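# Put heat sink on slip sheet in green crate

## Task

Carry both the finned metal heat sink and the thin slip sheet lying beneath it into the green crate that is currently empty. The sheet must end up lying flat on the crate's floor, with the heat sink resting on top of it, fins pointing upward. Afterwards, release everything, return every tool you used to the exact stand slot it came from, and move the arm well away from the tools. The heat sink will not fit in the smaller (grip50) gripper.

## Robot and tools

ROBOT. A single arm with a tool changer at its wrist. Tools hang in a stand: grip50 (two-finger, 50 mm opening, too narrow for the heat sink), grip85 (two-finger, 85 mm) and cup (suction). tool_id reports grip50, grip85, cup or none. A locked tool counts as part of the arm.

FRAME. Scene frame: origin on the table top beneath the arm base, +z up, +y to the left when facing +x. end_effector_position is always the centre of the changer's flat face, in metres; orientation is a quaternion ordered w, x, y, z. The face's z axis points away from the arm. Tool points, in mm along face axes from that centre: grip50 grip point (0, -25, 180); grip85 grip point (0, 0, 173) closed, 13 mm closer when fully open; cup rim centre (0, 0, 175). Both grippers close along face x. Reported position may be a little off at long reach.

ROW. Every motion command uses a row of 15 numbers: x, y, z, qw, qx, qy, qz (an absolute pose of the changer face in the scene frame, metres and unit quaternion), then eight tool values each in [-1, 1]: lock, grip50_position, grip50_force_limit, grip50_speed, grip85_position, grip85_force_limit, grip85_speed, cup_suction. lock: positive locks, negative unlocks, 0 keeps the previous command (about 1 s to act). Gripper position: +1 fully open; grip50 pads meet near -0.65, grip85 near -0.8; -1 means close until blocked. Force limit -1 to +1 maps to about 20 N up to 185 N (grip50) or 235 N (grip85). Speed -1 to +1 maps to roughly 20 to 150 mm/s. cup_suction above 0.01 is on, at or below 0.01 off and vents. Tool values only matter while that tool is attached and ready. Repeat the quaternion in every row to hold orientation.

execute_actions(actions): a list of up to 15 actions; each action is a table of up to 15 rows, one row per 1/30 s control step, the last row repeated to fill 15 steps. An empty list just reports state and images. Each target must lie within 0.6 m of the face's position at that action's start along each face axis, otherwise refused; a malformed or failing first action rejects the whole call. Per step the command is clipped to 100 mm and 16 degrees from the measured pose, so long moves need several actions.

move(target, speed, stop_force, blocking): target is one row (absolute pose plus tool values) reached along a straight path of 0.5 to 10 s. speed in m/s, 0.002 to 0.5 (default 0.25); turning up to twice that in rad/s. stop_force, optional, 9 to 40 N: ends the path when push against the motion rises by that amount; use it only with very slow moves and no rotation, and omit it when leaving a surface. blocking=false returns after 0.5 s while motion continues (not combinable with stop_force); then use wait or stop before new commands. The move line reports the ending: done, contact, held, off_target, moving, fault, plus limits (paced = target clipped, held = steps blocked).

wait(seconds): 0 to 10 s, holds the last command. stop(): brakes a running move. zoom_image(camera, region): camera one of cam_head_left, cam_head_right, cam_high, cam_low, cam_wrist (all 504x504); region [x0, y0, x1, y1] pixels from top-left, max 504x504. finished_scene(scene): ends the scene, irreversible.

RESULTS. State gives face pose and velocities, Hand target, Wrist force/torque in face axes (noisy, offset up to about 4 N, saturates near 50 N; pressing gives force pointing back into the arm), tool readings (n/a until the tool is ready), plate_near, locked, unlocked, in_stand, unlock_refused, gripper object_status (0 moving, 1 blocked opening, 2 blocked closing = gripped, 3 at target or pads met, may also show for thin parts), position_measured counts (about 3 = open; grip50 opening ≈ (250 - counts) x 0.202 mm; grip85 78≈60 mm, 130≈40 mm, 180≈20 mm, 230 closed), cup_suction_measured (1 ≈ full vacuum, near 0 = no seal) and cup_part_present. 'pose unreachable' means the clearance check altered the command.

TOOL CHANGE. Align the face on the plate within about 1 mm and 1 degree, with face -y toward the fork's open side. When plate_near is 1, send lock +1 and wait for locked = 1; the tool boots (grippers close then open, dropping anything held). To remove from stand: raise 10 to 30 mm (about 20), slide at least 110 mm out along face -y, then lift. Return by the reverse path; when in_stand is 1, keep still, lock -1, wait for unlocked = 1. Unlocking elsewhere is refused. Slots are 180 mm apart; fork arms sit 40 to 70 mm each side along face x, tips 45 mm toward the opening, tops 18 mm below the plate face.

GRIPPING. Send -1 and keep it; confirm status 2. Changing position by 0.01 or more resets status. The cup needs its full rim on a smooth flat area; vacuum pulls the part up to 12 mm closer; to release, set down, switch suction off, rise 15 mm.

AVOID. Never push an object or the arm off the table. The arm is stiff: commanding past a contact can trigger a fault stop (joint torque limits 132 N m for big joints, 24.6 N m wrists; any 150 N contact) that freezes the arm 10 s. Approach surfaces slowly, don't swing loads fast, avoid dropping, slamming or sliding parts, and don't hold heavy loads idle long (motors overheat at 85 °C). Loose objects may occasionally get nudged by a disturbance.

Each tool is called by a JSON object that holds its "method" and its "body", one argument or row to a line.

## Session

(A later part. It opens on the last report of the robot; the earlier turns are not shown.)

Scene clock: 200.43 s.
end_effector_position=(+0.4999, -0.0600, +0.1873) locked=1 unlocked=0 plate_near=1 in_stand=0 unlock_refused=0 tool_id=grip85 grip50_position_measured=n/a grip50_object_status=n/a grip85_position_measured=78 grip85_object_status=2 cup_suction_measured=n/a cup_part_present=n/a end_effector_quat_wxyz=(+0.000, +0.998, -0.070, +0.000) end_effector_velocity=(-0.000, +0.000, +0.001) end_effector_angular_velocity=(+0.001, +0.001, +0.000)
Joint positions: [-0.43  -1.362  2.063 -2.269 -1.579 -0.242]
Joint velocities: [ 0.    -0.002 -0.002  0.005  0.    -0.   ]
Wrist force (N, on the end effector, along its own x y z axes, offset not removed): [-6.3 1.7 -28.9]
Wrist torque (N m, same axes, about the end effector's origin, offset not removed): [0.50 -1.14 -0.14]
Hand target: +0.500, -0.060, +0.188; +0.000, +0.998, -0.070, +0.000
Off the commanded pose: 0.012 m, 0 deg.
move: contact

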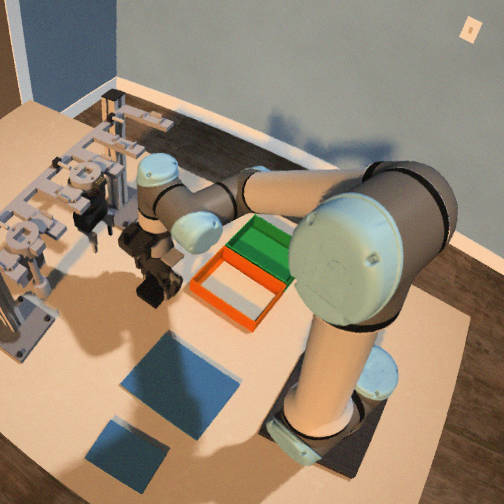

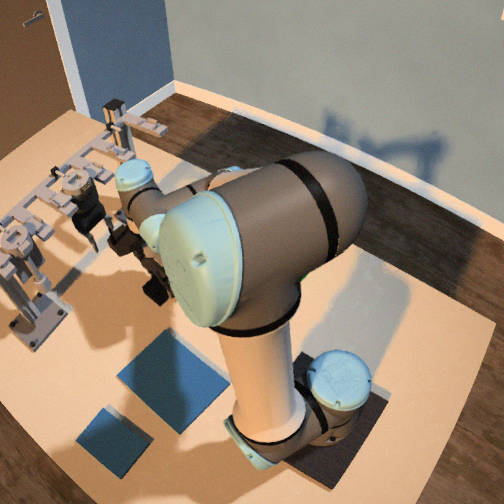

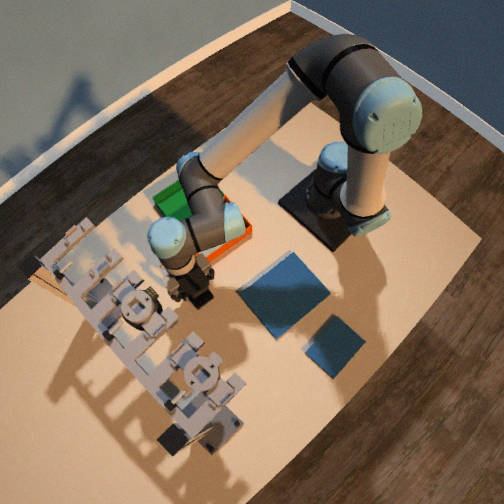

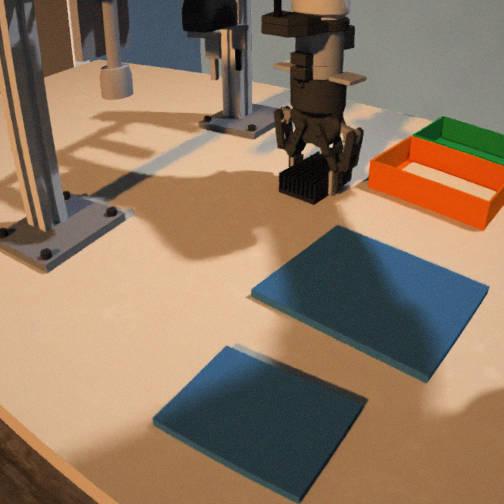

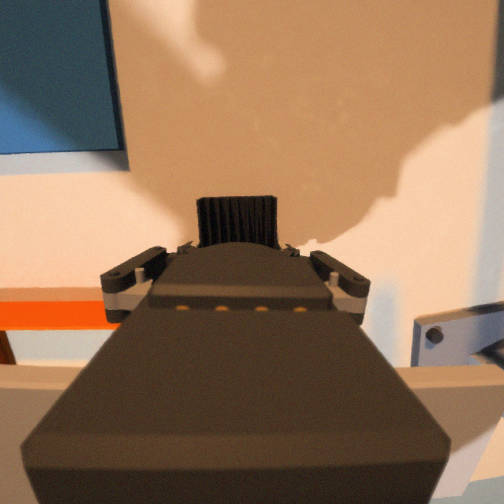

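{"method": "move", "body": {
  "target": [0.50,-0.06,0.1877,0,0.9976,-0.0698,0,0,1,0,0,0.7,-0.3,-0.3,0],
  "speed": 0.01
}}

{"method": "move", "body": {
  "target": [0.50,-0.06,0.24,0,0.9976,-0.0698,0,0,1,0,0,0.7,-0.3,-0.3,0],
  "speed": 0.08
}}

{"method": "move", "body": {
  "target": [0.47,-0.188,0.38,0,0.6935,0.7204,0,0,1,0,0,1,-0.3,0,0],
  "speed": 0.3
}}

{"method": "move", "body": {
  "target": [0.641,-0.181,0.38,0,0.6935,0.7204,0,0,1,0,0,1,-0.3,0,0],
  "speed": 0.08
}}

{"method": "move", "body": {
  "target": [0.641,-0.181,0.3598,0,0.6935,0.7204,0,0,1,0,0,1,-0.3,0,0],
  "speed": 0.01,
  "stop_force": 25
}}

Scene clock: 217.00 s.
end_effector_position=(+0.5000, -0.0600, +0.1877) locked=1 unlocked=0 plate_near=1 in_stand=0 unlock_refused=0 tool_id=grip85 grip50_position_measured=n/a grip50_object_status=n/a grip85_position_measured=41 grip85_object_status=3 cup_suction_measured=n/a cup_part_present=n/a end_effector_quat_wxyz=(+0.000, +0.998, -0.070, +0.000) end_effector_velocity=(+0.000, -0.000, +0.000) end_effector_angular_velocity=(-0.000, -0.000, -0.000)
Joint positions: [-0.43  -1.363  2.063 -2.267 -1.579 -0.242]
Joint velocities: [-0. -0. -0.  0. -0.  0.]
Wrist force (N, on the end effector, along its own x y z axes, offset not removed): [-0.5 1.5 -4.9]
Wrist torque (N m, same axes, about the end effector's origin, offset not removed): [0.00 0.06 -0.13]
Hand target: +0.500, -0.060, +0.188; +0.000, +0.998, -0.070, +0.000
Off the commanded pose: 0.000 m, 0 deg.
move: done

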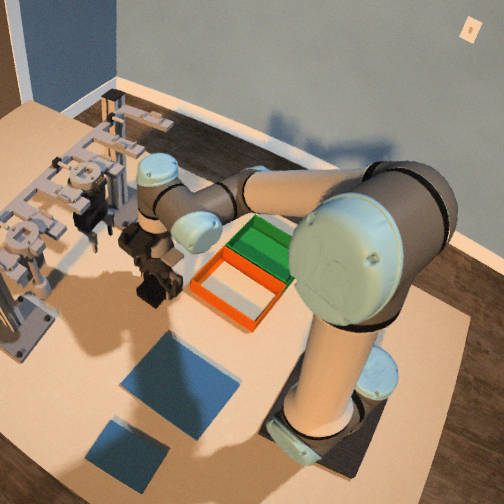

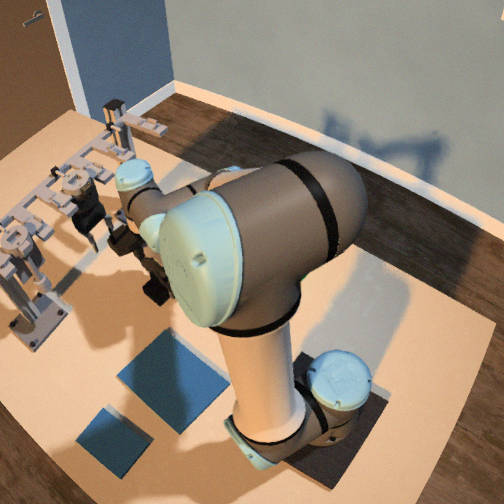

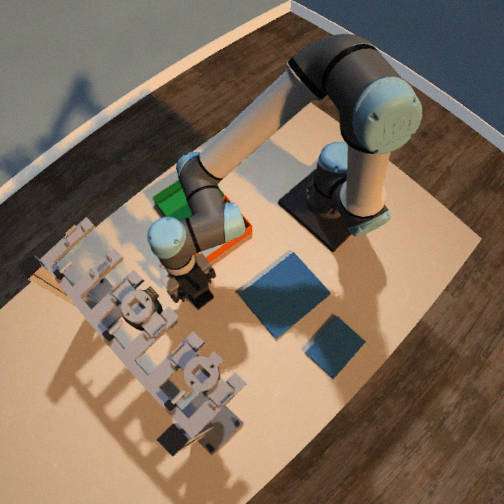

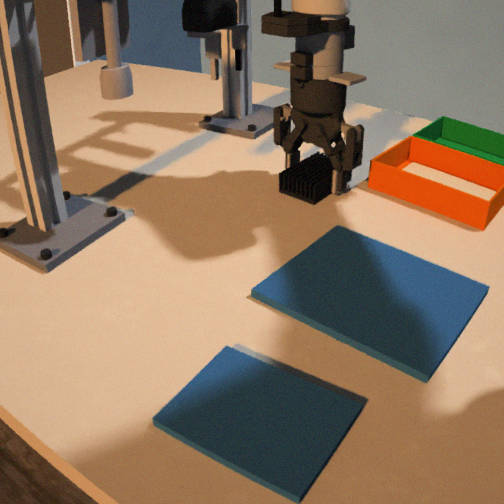

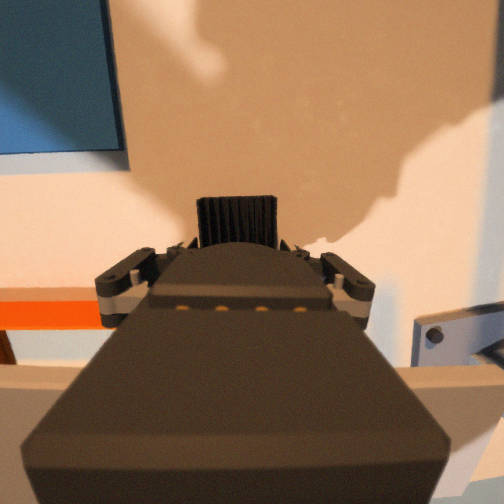

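Scene clock: 218.10 s.
end_effector_position=(+0.5001, -0.0600, +0.2398) locked=1 unlocked=0 plate_near=1 in_stand=0 unlock_refused=0 tool_id=grip85 grip50_position_measured=n/a grip50_object_status=n/a grip85_position_measured=41 grip85_object_status=3 cup_suction_measured=n/a cup_part_present=n/a end_effector_quat_wxyz=(-0.000, +0.998, -0.070, +0.000) end_effector_velocity=(-0.000, +0.000, +0.002) end_effector_angular_velocity=(+0.001, +0.000, +0.000)
Joint positions: [-0.429 -1.442  1.996 -2.121 -1.579 -0.241]
Joint velocities: [-0.    -0.002 -0.003  0.006  0.    -0.   ]
Wrist force (N, on the end effector, along its own x y z axes, offset not removed): [1.7 -0.9 -2.3]
Wrist torque (N m, same axes, about the end effector's origin, offset not removed): [0.00 -0.10 -0.15]
Hand target: +0.500, -0.060, +0.240; +0.000, +0.998, -0.070, +0.000
Off the commanded pose: 0.000 m, 0 deg.
move: done

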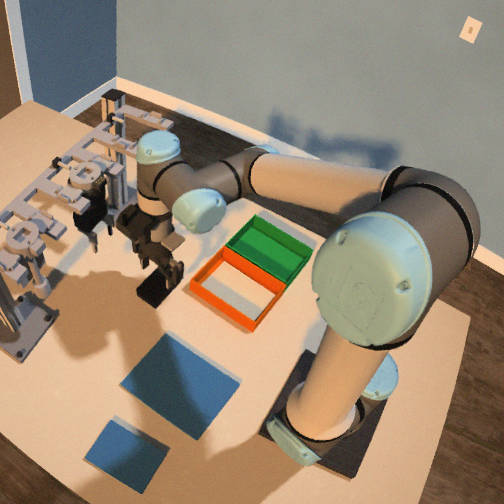

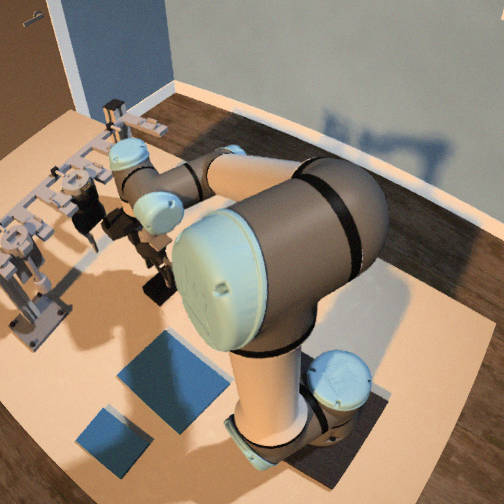

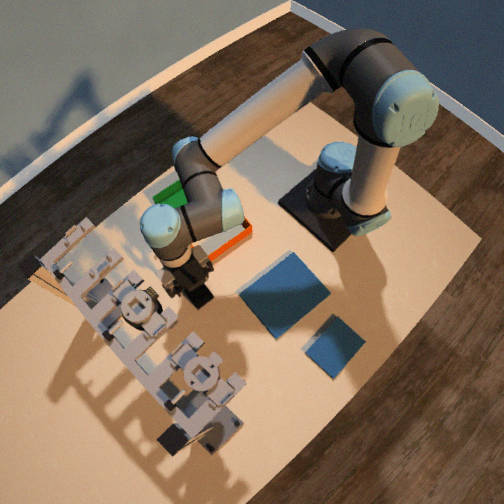

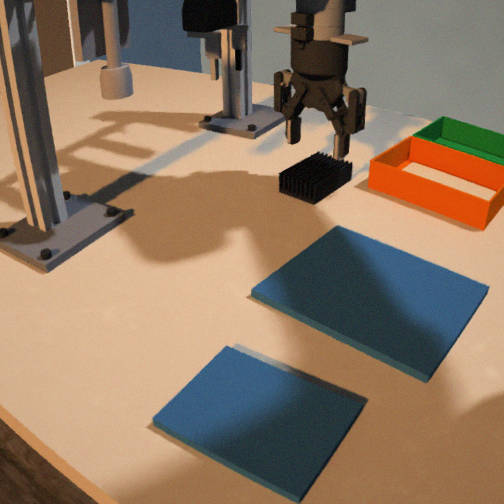

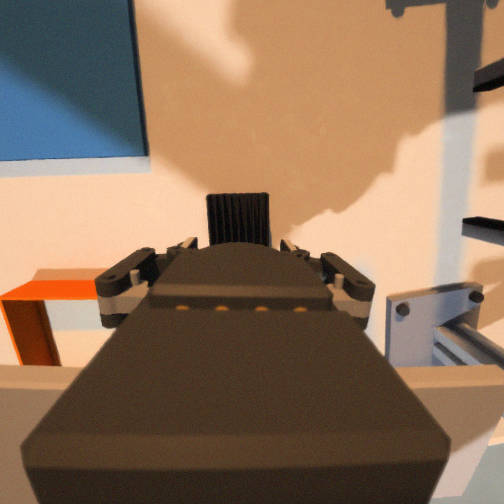

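Scene clock: 221.57 s.
end_effector_position=(+0.4702, -0.1880, +0.3799) locked=1 unlocked=0 plate_near=1 in_stand=0 unlock_refused=0 tool_id=grip85 grip50_position_measured=n/a grip50_object_status=n/a grip85_position_measured=3 grip85_object_status=3 cup_suction_measured=n/a cup_part_present=n/a end_effector_quat_wxyz=(+0.000, +0.694, +0.720, +0.000) end_effector_velocity=(+0.000, -0.001, +0.000) end_effector_angular_velocity=(+0.002, +0.001, +0.011)
Joint positions: [-0.685 -1.56   1.736 -1.746 -1.579 -2.245]
Joint velocities: [-0.001  0.001 -0.002  0.003  0.001 -0.012]
Wrist force (N, on the end effector, along its own x y z axes, offset not removed): [-0.2 -1.1 -3.4]
Wrist torque (N m, same axes, about the end effector's origin, offset not removed): [-0.01 0.08 -0.19]
Hand target: +0.470, -0.188, +0.380; -0.000, +0.694, +0.720, +0.000
Off the commanded pose: 0.000 m, 0 deg.
move: done

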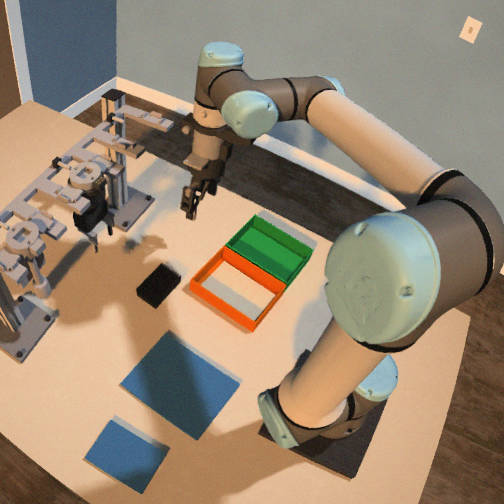

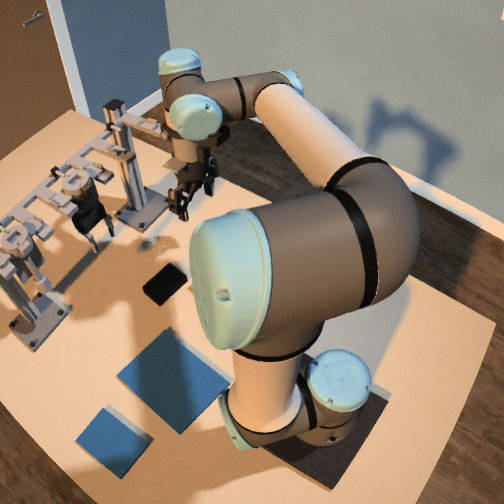

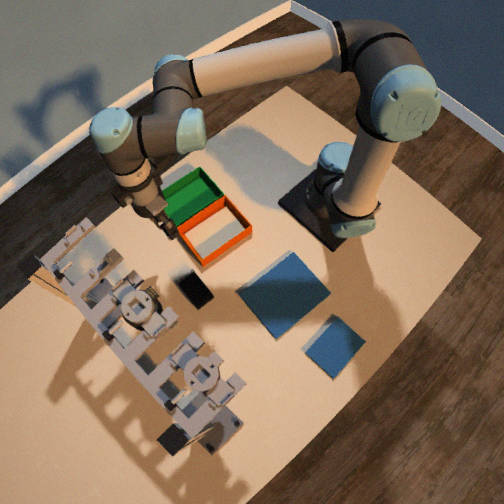

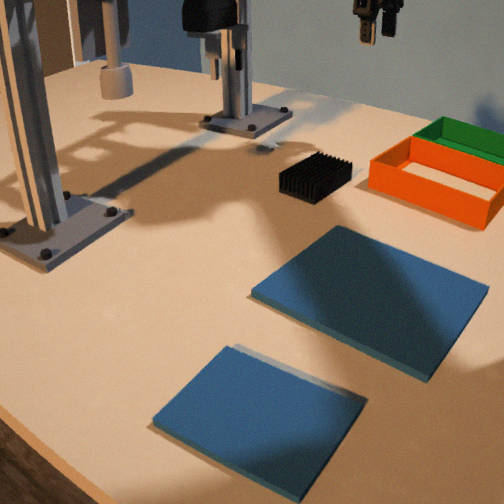

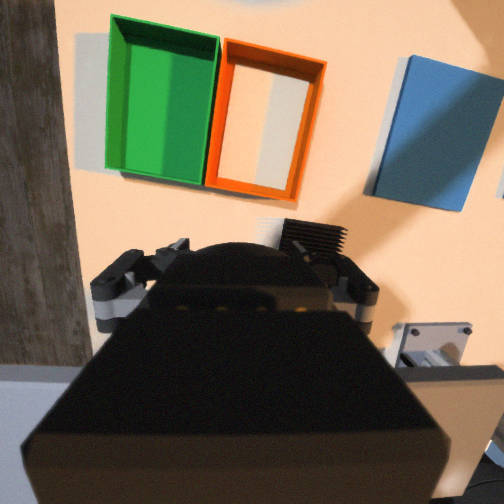

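Scene clock: 224.17 s.
end_effector_position=(+0.6409, -0.1811, +0.3799) locked=1 unlocked=0 plate_near=1 in_stand=0 unlock_refused=0 tool_id=grip85 grip50_position_measured=n/a grip50_object_status=n/a grip85_position_measured=3 grip85_object_status=3 cup_suction_measured=n/a cup_part_present=n/a end_effector_quat_wxyz=(+0.000, +0.694, +0.720, -0.000) end_effector_velocity=(+0.002, -0.000, -0.000) end_effector_angular_velocity=(+0.000, +0.001, +0.000)
Joint positions: [-0.518 -1.173  1.267 -1.662 -1.58  -2.079]
Joint velocities: [ 0.001  0.005 -0.008  0.003 -0.     0.001]
Wrist force (N, on the end effector, along its own x y z axes, offset not removed): [-0.5 -0.1 -4.4]
Wrist torque (N m, same axes, about the end effector's origin, offset not removed): [-0.01 0.01 -0.24]
Hand target: +0.641, -0.181, +0.380; +0.000, +0.694, +0.720, -0.000
Off the commanded pose: 0.000 m, 0 deg.
move: done

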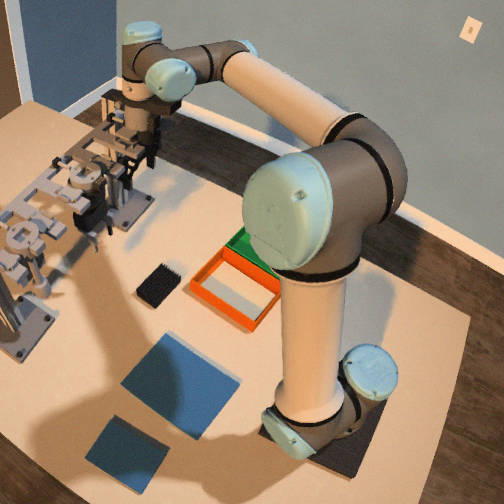

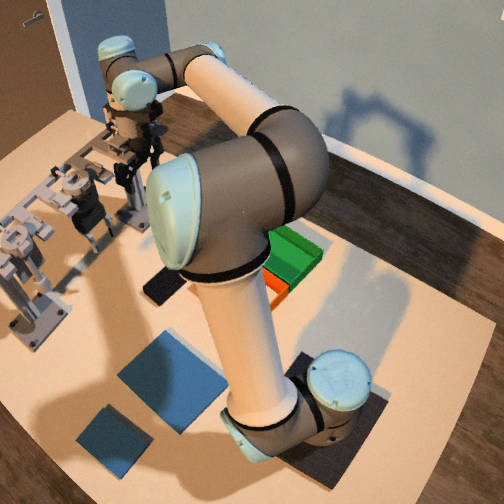

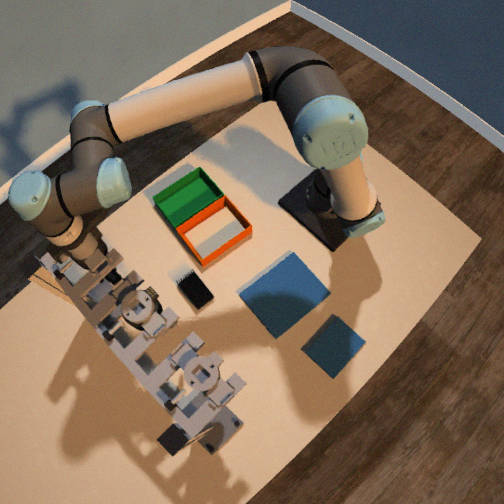

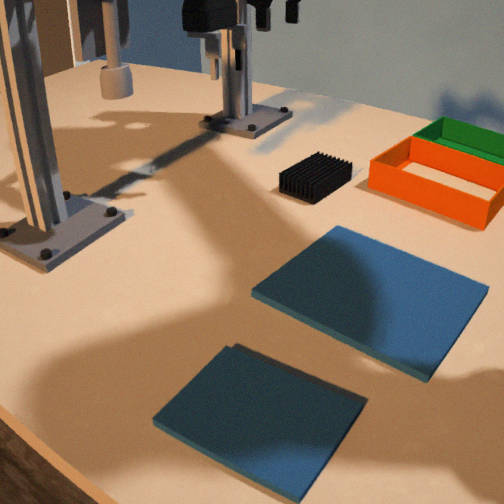

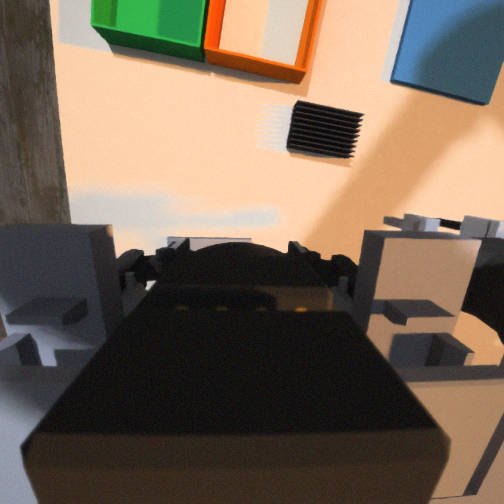

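Scene clock: 226.40 s.
end_effector_position=(+0.6410, -0.1810, +0.3600) locked=1 unlocked=0 plate_near=1 in_stand=1 unlock_refused=0 tool_id=grip85 grip50_position_measured=n/a grip50_object_status=n/a grip85_position_measured=3 grip85_object_status=3 cup_suction_measured=n/a cup_part_present=n/a end_effector_quat_wxyz=(+0.000, +0.694, +0.720, +0.000) end_effector_velocity=(+0.000, -0.000, -0.001) end_effector_angular_velocity=(-0.002, -0.002, +0.001)
Joint positions: [-0.518 -1.168  1.31  -1.71  -1.579 -2.079]
Joint velocities: [-0.    -0.     0.004 -0.006 -0.001 -0.001]
Wrist force (N, on the end effector, along its own x y z axes, offset not removed): [-1.2 1.3 -5.7]
Wrist torque (N m, same axes, about the end effector's origin, offset not removed): [0.03 0.03 -0.27]
Hand target: +0.641, -0.181, +0.360; -0.000, +0.694, +0.720, -0.000
Off the commanded pose: 0.000 m, 0 deg.
move: done

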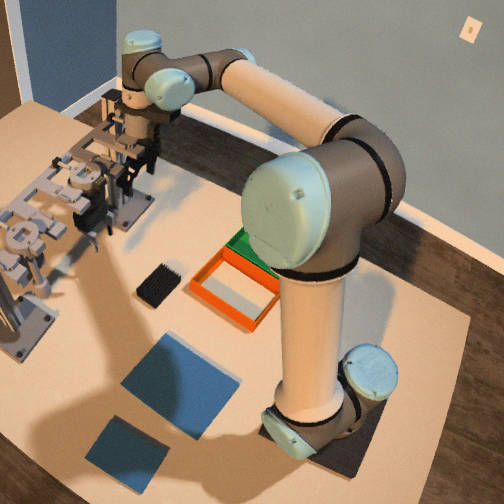

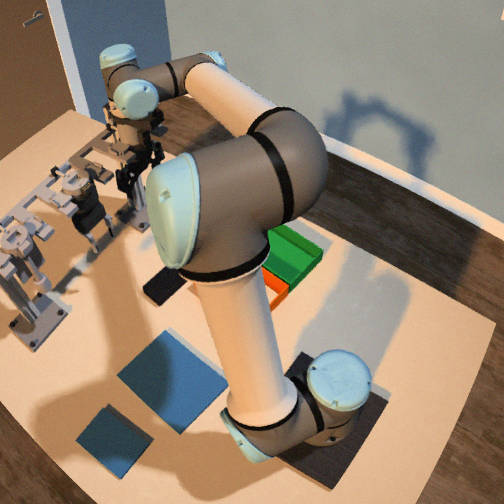

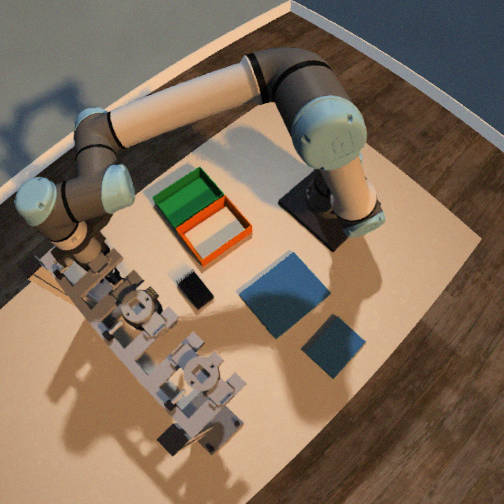

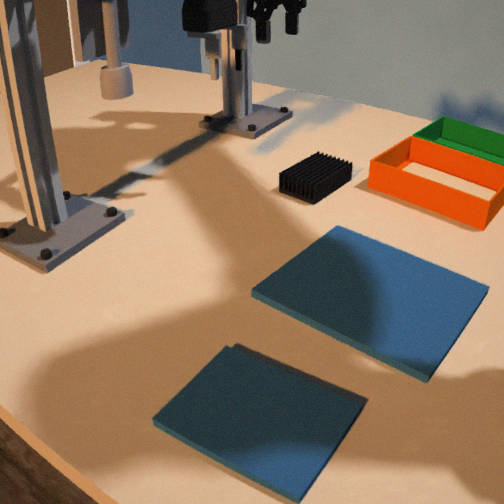

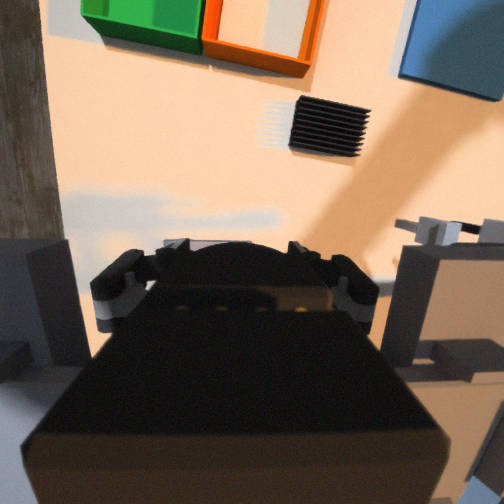

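{"method": "execute_actions", "body": {
  "actions": [
    [[0.641,-0.181,0.3598,0,0.6935,0.7204,0,-1,1,0,0,1,0,0,0]],
    [[0.641,-0.181,0.3598,0,0.6935,0.7204,0,-1,1,0,0,1,0,0,0]],
    [[0.641,-0.181,0.3598,0,0.6935,0.7204,0,-1,1,0,0,1,0,0,0]]
  ]
}}

Scene clock: 231.87 s.
end_effector_position=(+0.6410, -0.1810, +0.3598) locked=0 unlocked=1 plate_near=1 in_stand=1 unlock_refused=0 tool_id=none grip50_position_measured=n/a grip50_object_status=n/a grip85_position_measured=n/a grip85_object_status=n/a cup_suction_measured=n/a cup_part_present=n/a end_effector_quat_wxyz=(-0.000, +0.694, +0.720, -0.000) end_effector_velocity=(-0.000, -0.000, +0.000) end_effector_angular_velocity=(-0.001, -0.000, +0.001)
Joint positions: [-0.518 -1.167  1.31  -1.711 -1.579 -2.079]
Joint velocities: [ 0.    -0.    -0.    -0.    -0.    -0.001]
Wrist force (N, on the end effector, along its own x y z axes, offset not removed): [-0.5 -0.1 -7.3]
Wrist torque (N m, same axes, about the end effector's origin, offset not removed): [0.06 0.05 -0.14]
Hand target: +0.641, -0.181, +0.360; -0.000, +0.694, +0.720, -0.000
Off the commanded pose: 0.000 m, 0 deg.

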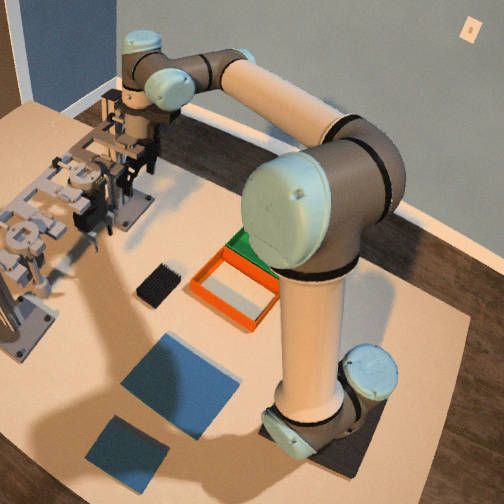

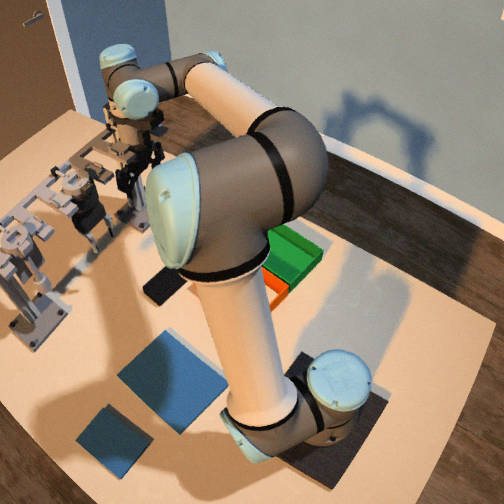

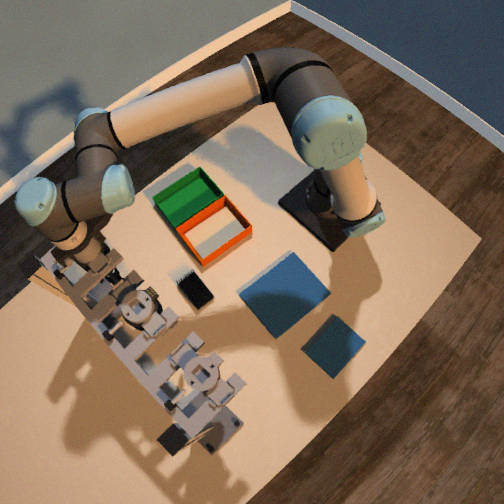

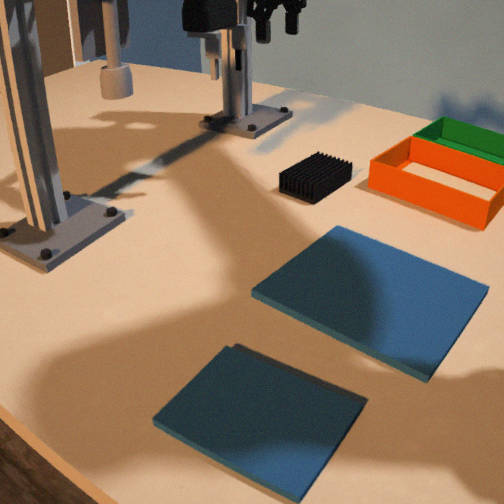

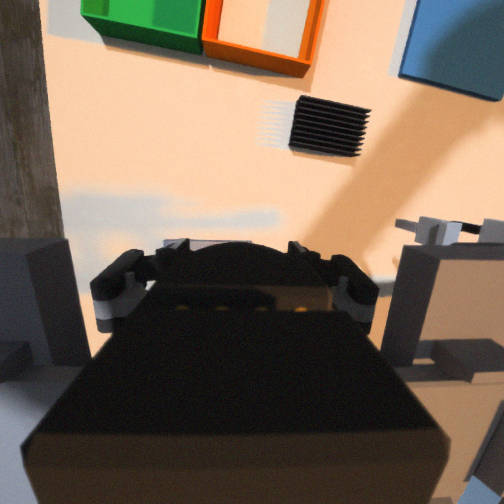

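{"method": "move", "body": {
  "target": [0.641,-0.181,0.395,0,0.6935,0.7204,0,0,1,0,0,1,0,0,0],
  "speed": 0.04
}}

{"method": "move", "body": {
  "target": [0.6227,0.1785,0.395,0,0.6935,0.7204,0,0,1,0,0,1,0,0,0],
  "speed": 0.25
}}

{"method": "move", "body": {
  "target": [0.6227,0.1785,0.375,0,0.6935,0.7204,0,0,1,0,0,1,0,0,0],
  "speed": 0.02,
  "stop_force": 12
}}

Scene clock: 237.87 s.
end_effector_position=(+0.6411, -0.1810, +0.3948) locked=0 unlocked=1 plate_near=0 in_stand=0 unlock_refused=0 tool_id=none grip50_position_measured=n/a grip50_object_status=n/a grip85_position_measured=n/a grip85_object_status=n/a cup_suction_measured=n/a cup_part_present=n/a end_effector_quat_wxyz=(+0.000, +0.694, +0.720, +0.000) end_effector_velocity=(+0.000, +0.000, +0.002) end_effector_angular_velocity=(+0.001, -0.000, -0.000)
Joint positions: [-0.518 -1.175  1.232 -1.624 -1.579 -2.079]
Joint velocities: [ 0.     0.    -0.005  0.005  0.001  0.001]
Wrist force (N, on the end effector, along its own x y z axes, offset not removed): [0.0 -0.6 -0.7]
Wrist torque (N m, same axes, about the end effector's origin, offset not removed): [-0.02 0.10 -0.15]
Hand target: +0.641, -0.181, +0.395; +0.000, +0.694, +0.720, +0.000
Off the commanded pose: 0.000 m, 0 deg.
move: done

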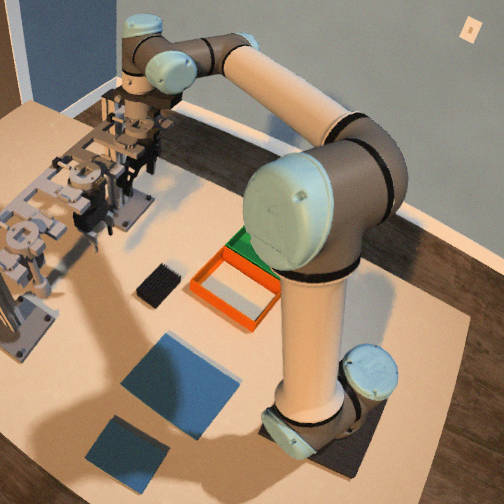

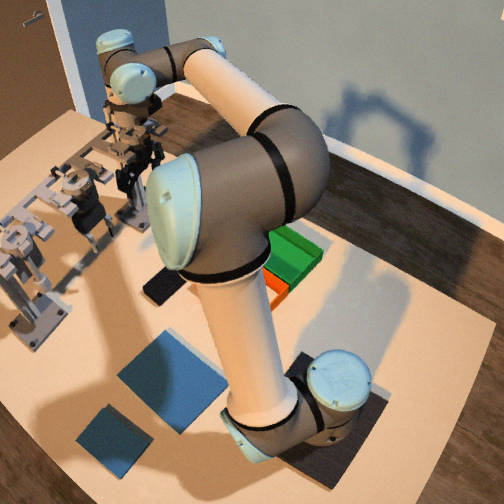

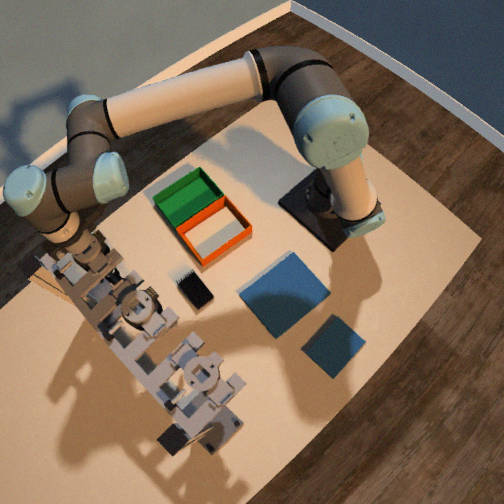

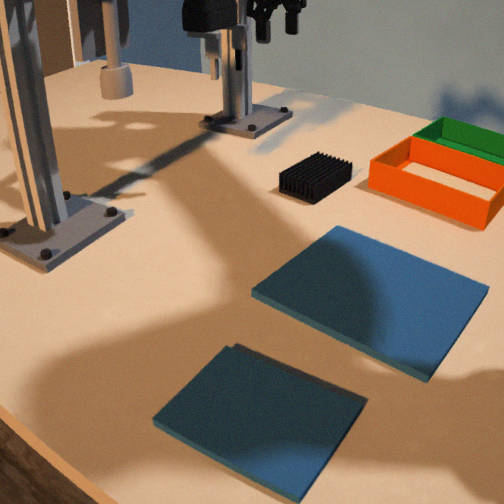

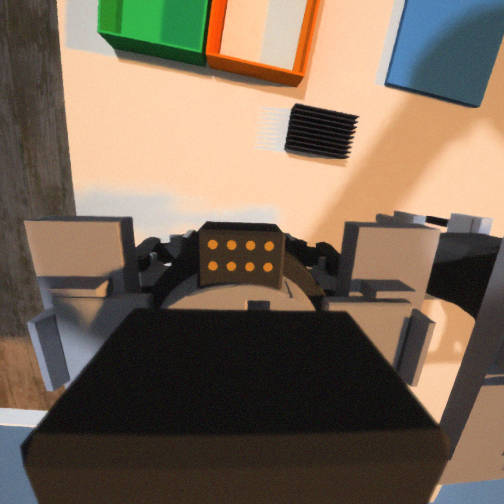

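Scene clock: 239.90 s.
end_effector_position=(+0.6228, +0.1783, +0.3950) locked=0 unlocked=1 plate_near=0 in_stand=0 unlock_refused=0 tool_id=none grip50_position_measured=n/a grip50_object_status=n/a grip85_position_measured=n/a grip85_object_status=n/a cup_suction_measured=n/a cup_part_present=n/a end_effector_quat_wxyz=(+0.000, +0.694, +0.720, -0.000) end_effector_velocity=(+0.000, +0.002, -0.000) end_effector_angular_velocity=(+0.000, +0.000, +0.000)
Joint positions: [ 0.029 -1.216  1.293 -1.641 -1.577 -1.532]
Joint velocities: [ 0.003  0.003 -0.003  0.001  0.     0.003]
Wrist force (N, on the end effector, along its own x y z axes, offset not removed): [0.0 2.8 -4.7]
Wrist torque (N m, same axes, about the end effector's origin, offset not removed): [0.29 -0.09 -0.11]
Hand target: +0.623, +0.178, +0.395; +0.000, +0.694, +0.720, -0.000
Off the commanded pose: 0.000 m, 0 deg.
move: done

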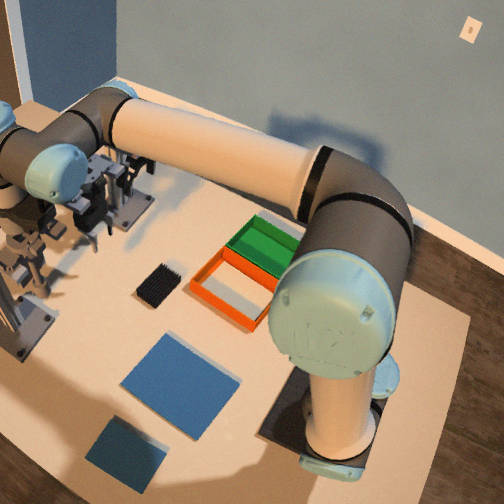

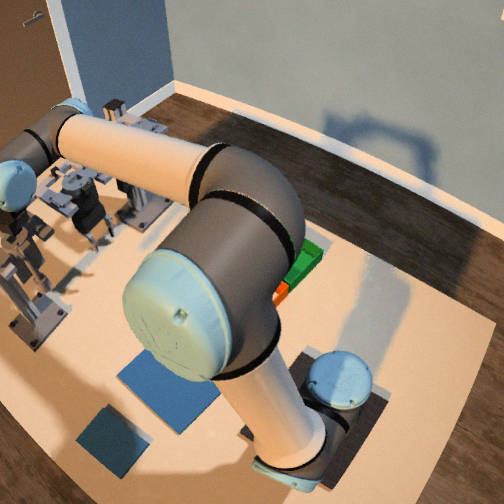

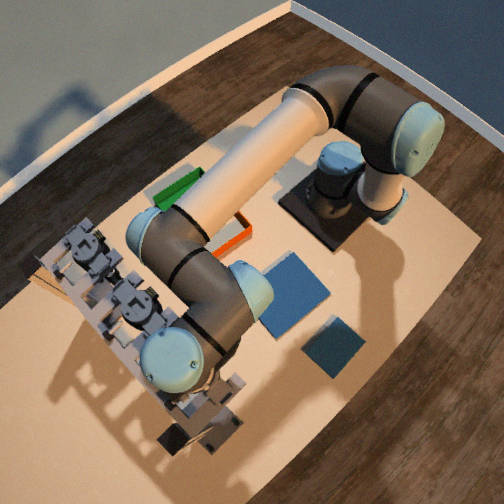

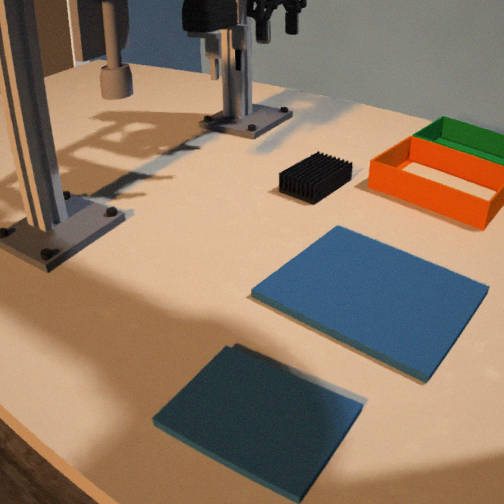

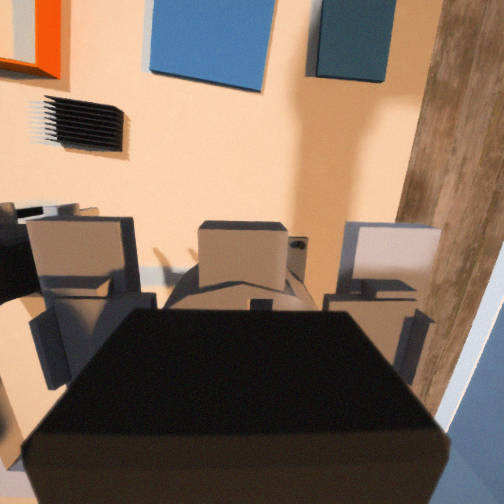

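Scene clock: 241.20 s.
end_effector_position=(+0.6227, +0.1785, +0.3752) locked=0 unlocked=1 plate_near=0 in_stand=0 unlock_refused=0 tool_id=none grip50_position_measured=n/a grip50_object_status=n/a grip85_position_measured=n/a grip85_object_status=n/a cup_suction_measured=n/a cup_part_present=n/a end_effector_quat_wxyz=(-0.000, +0.694, +0.720, -0.000) end_effector_velocity=(-0.000, +0.000, -0.002) end_effector_angular_velocity=(+0.001, -0.000, +0.000)
Joint positions: [ 0.029 -1.212  1.338 -1.69  -1.577 -1.532]
Joint velocities: [-0.     0.     0.004 -0.005  0.001 -0.   ]
Wrist force (N, on the end effector, along its own x y z axes, offset not removed): [-0.9 0.3 -2.7]
Wrist torque (N m, same axes, about the end effector's origin, offset not removed): [0.09 0.17 -0.18]
Hand target: +0.623, +0.178, +0.375; -0.000, +0.694, +0.720, -0.000
Off the commanded pose: 0.000 m, 0 deg.
move: done

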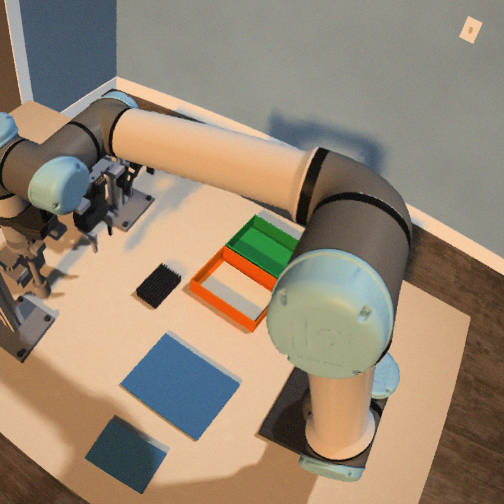

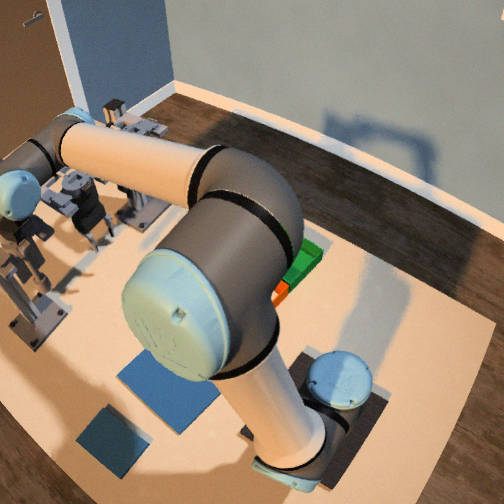

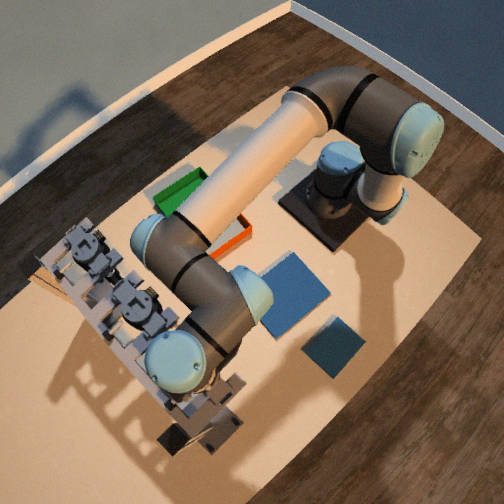

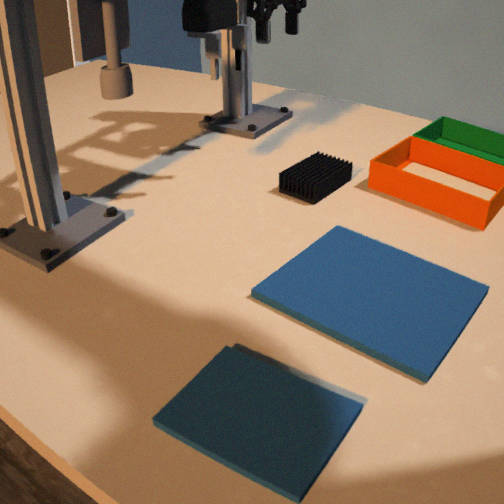

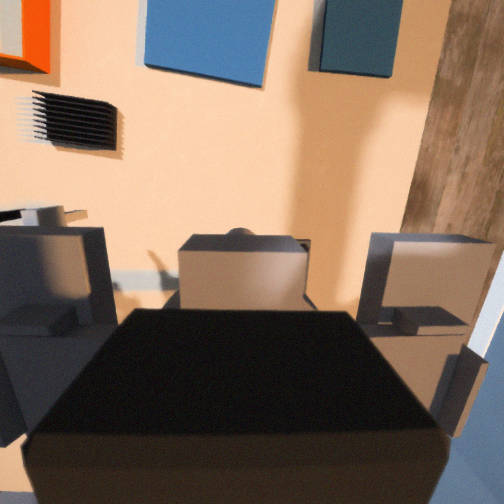

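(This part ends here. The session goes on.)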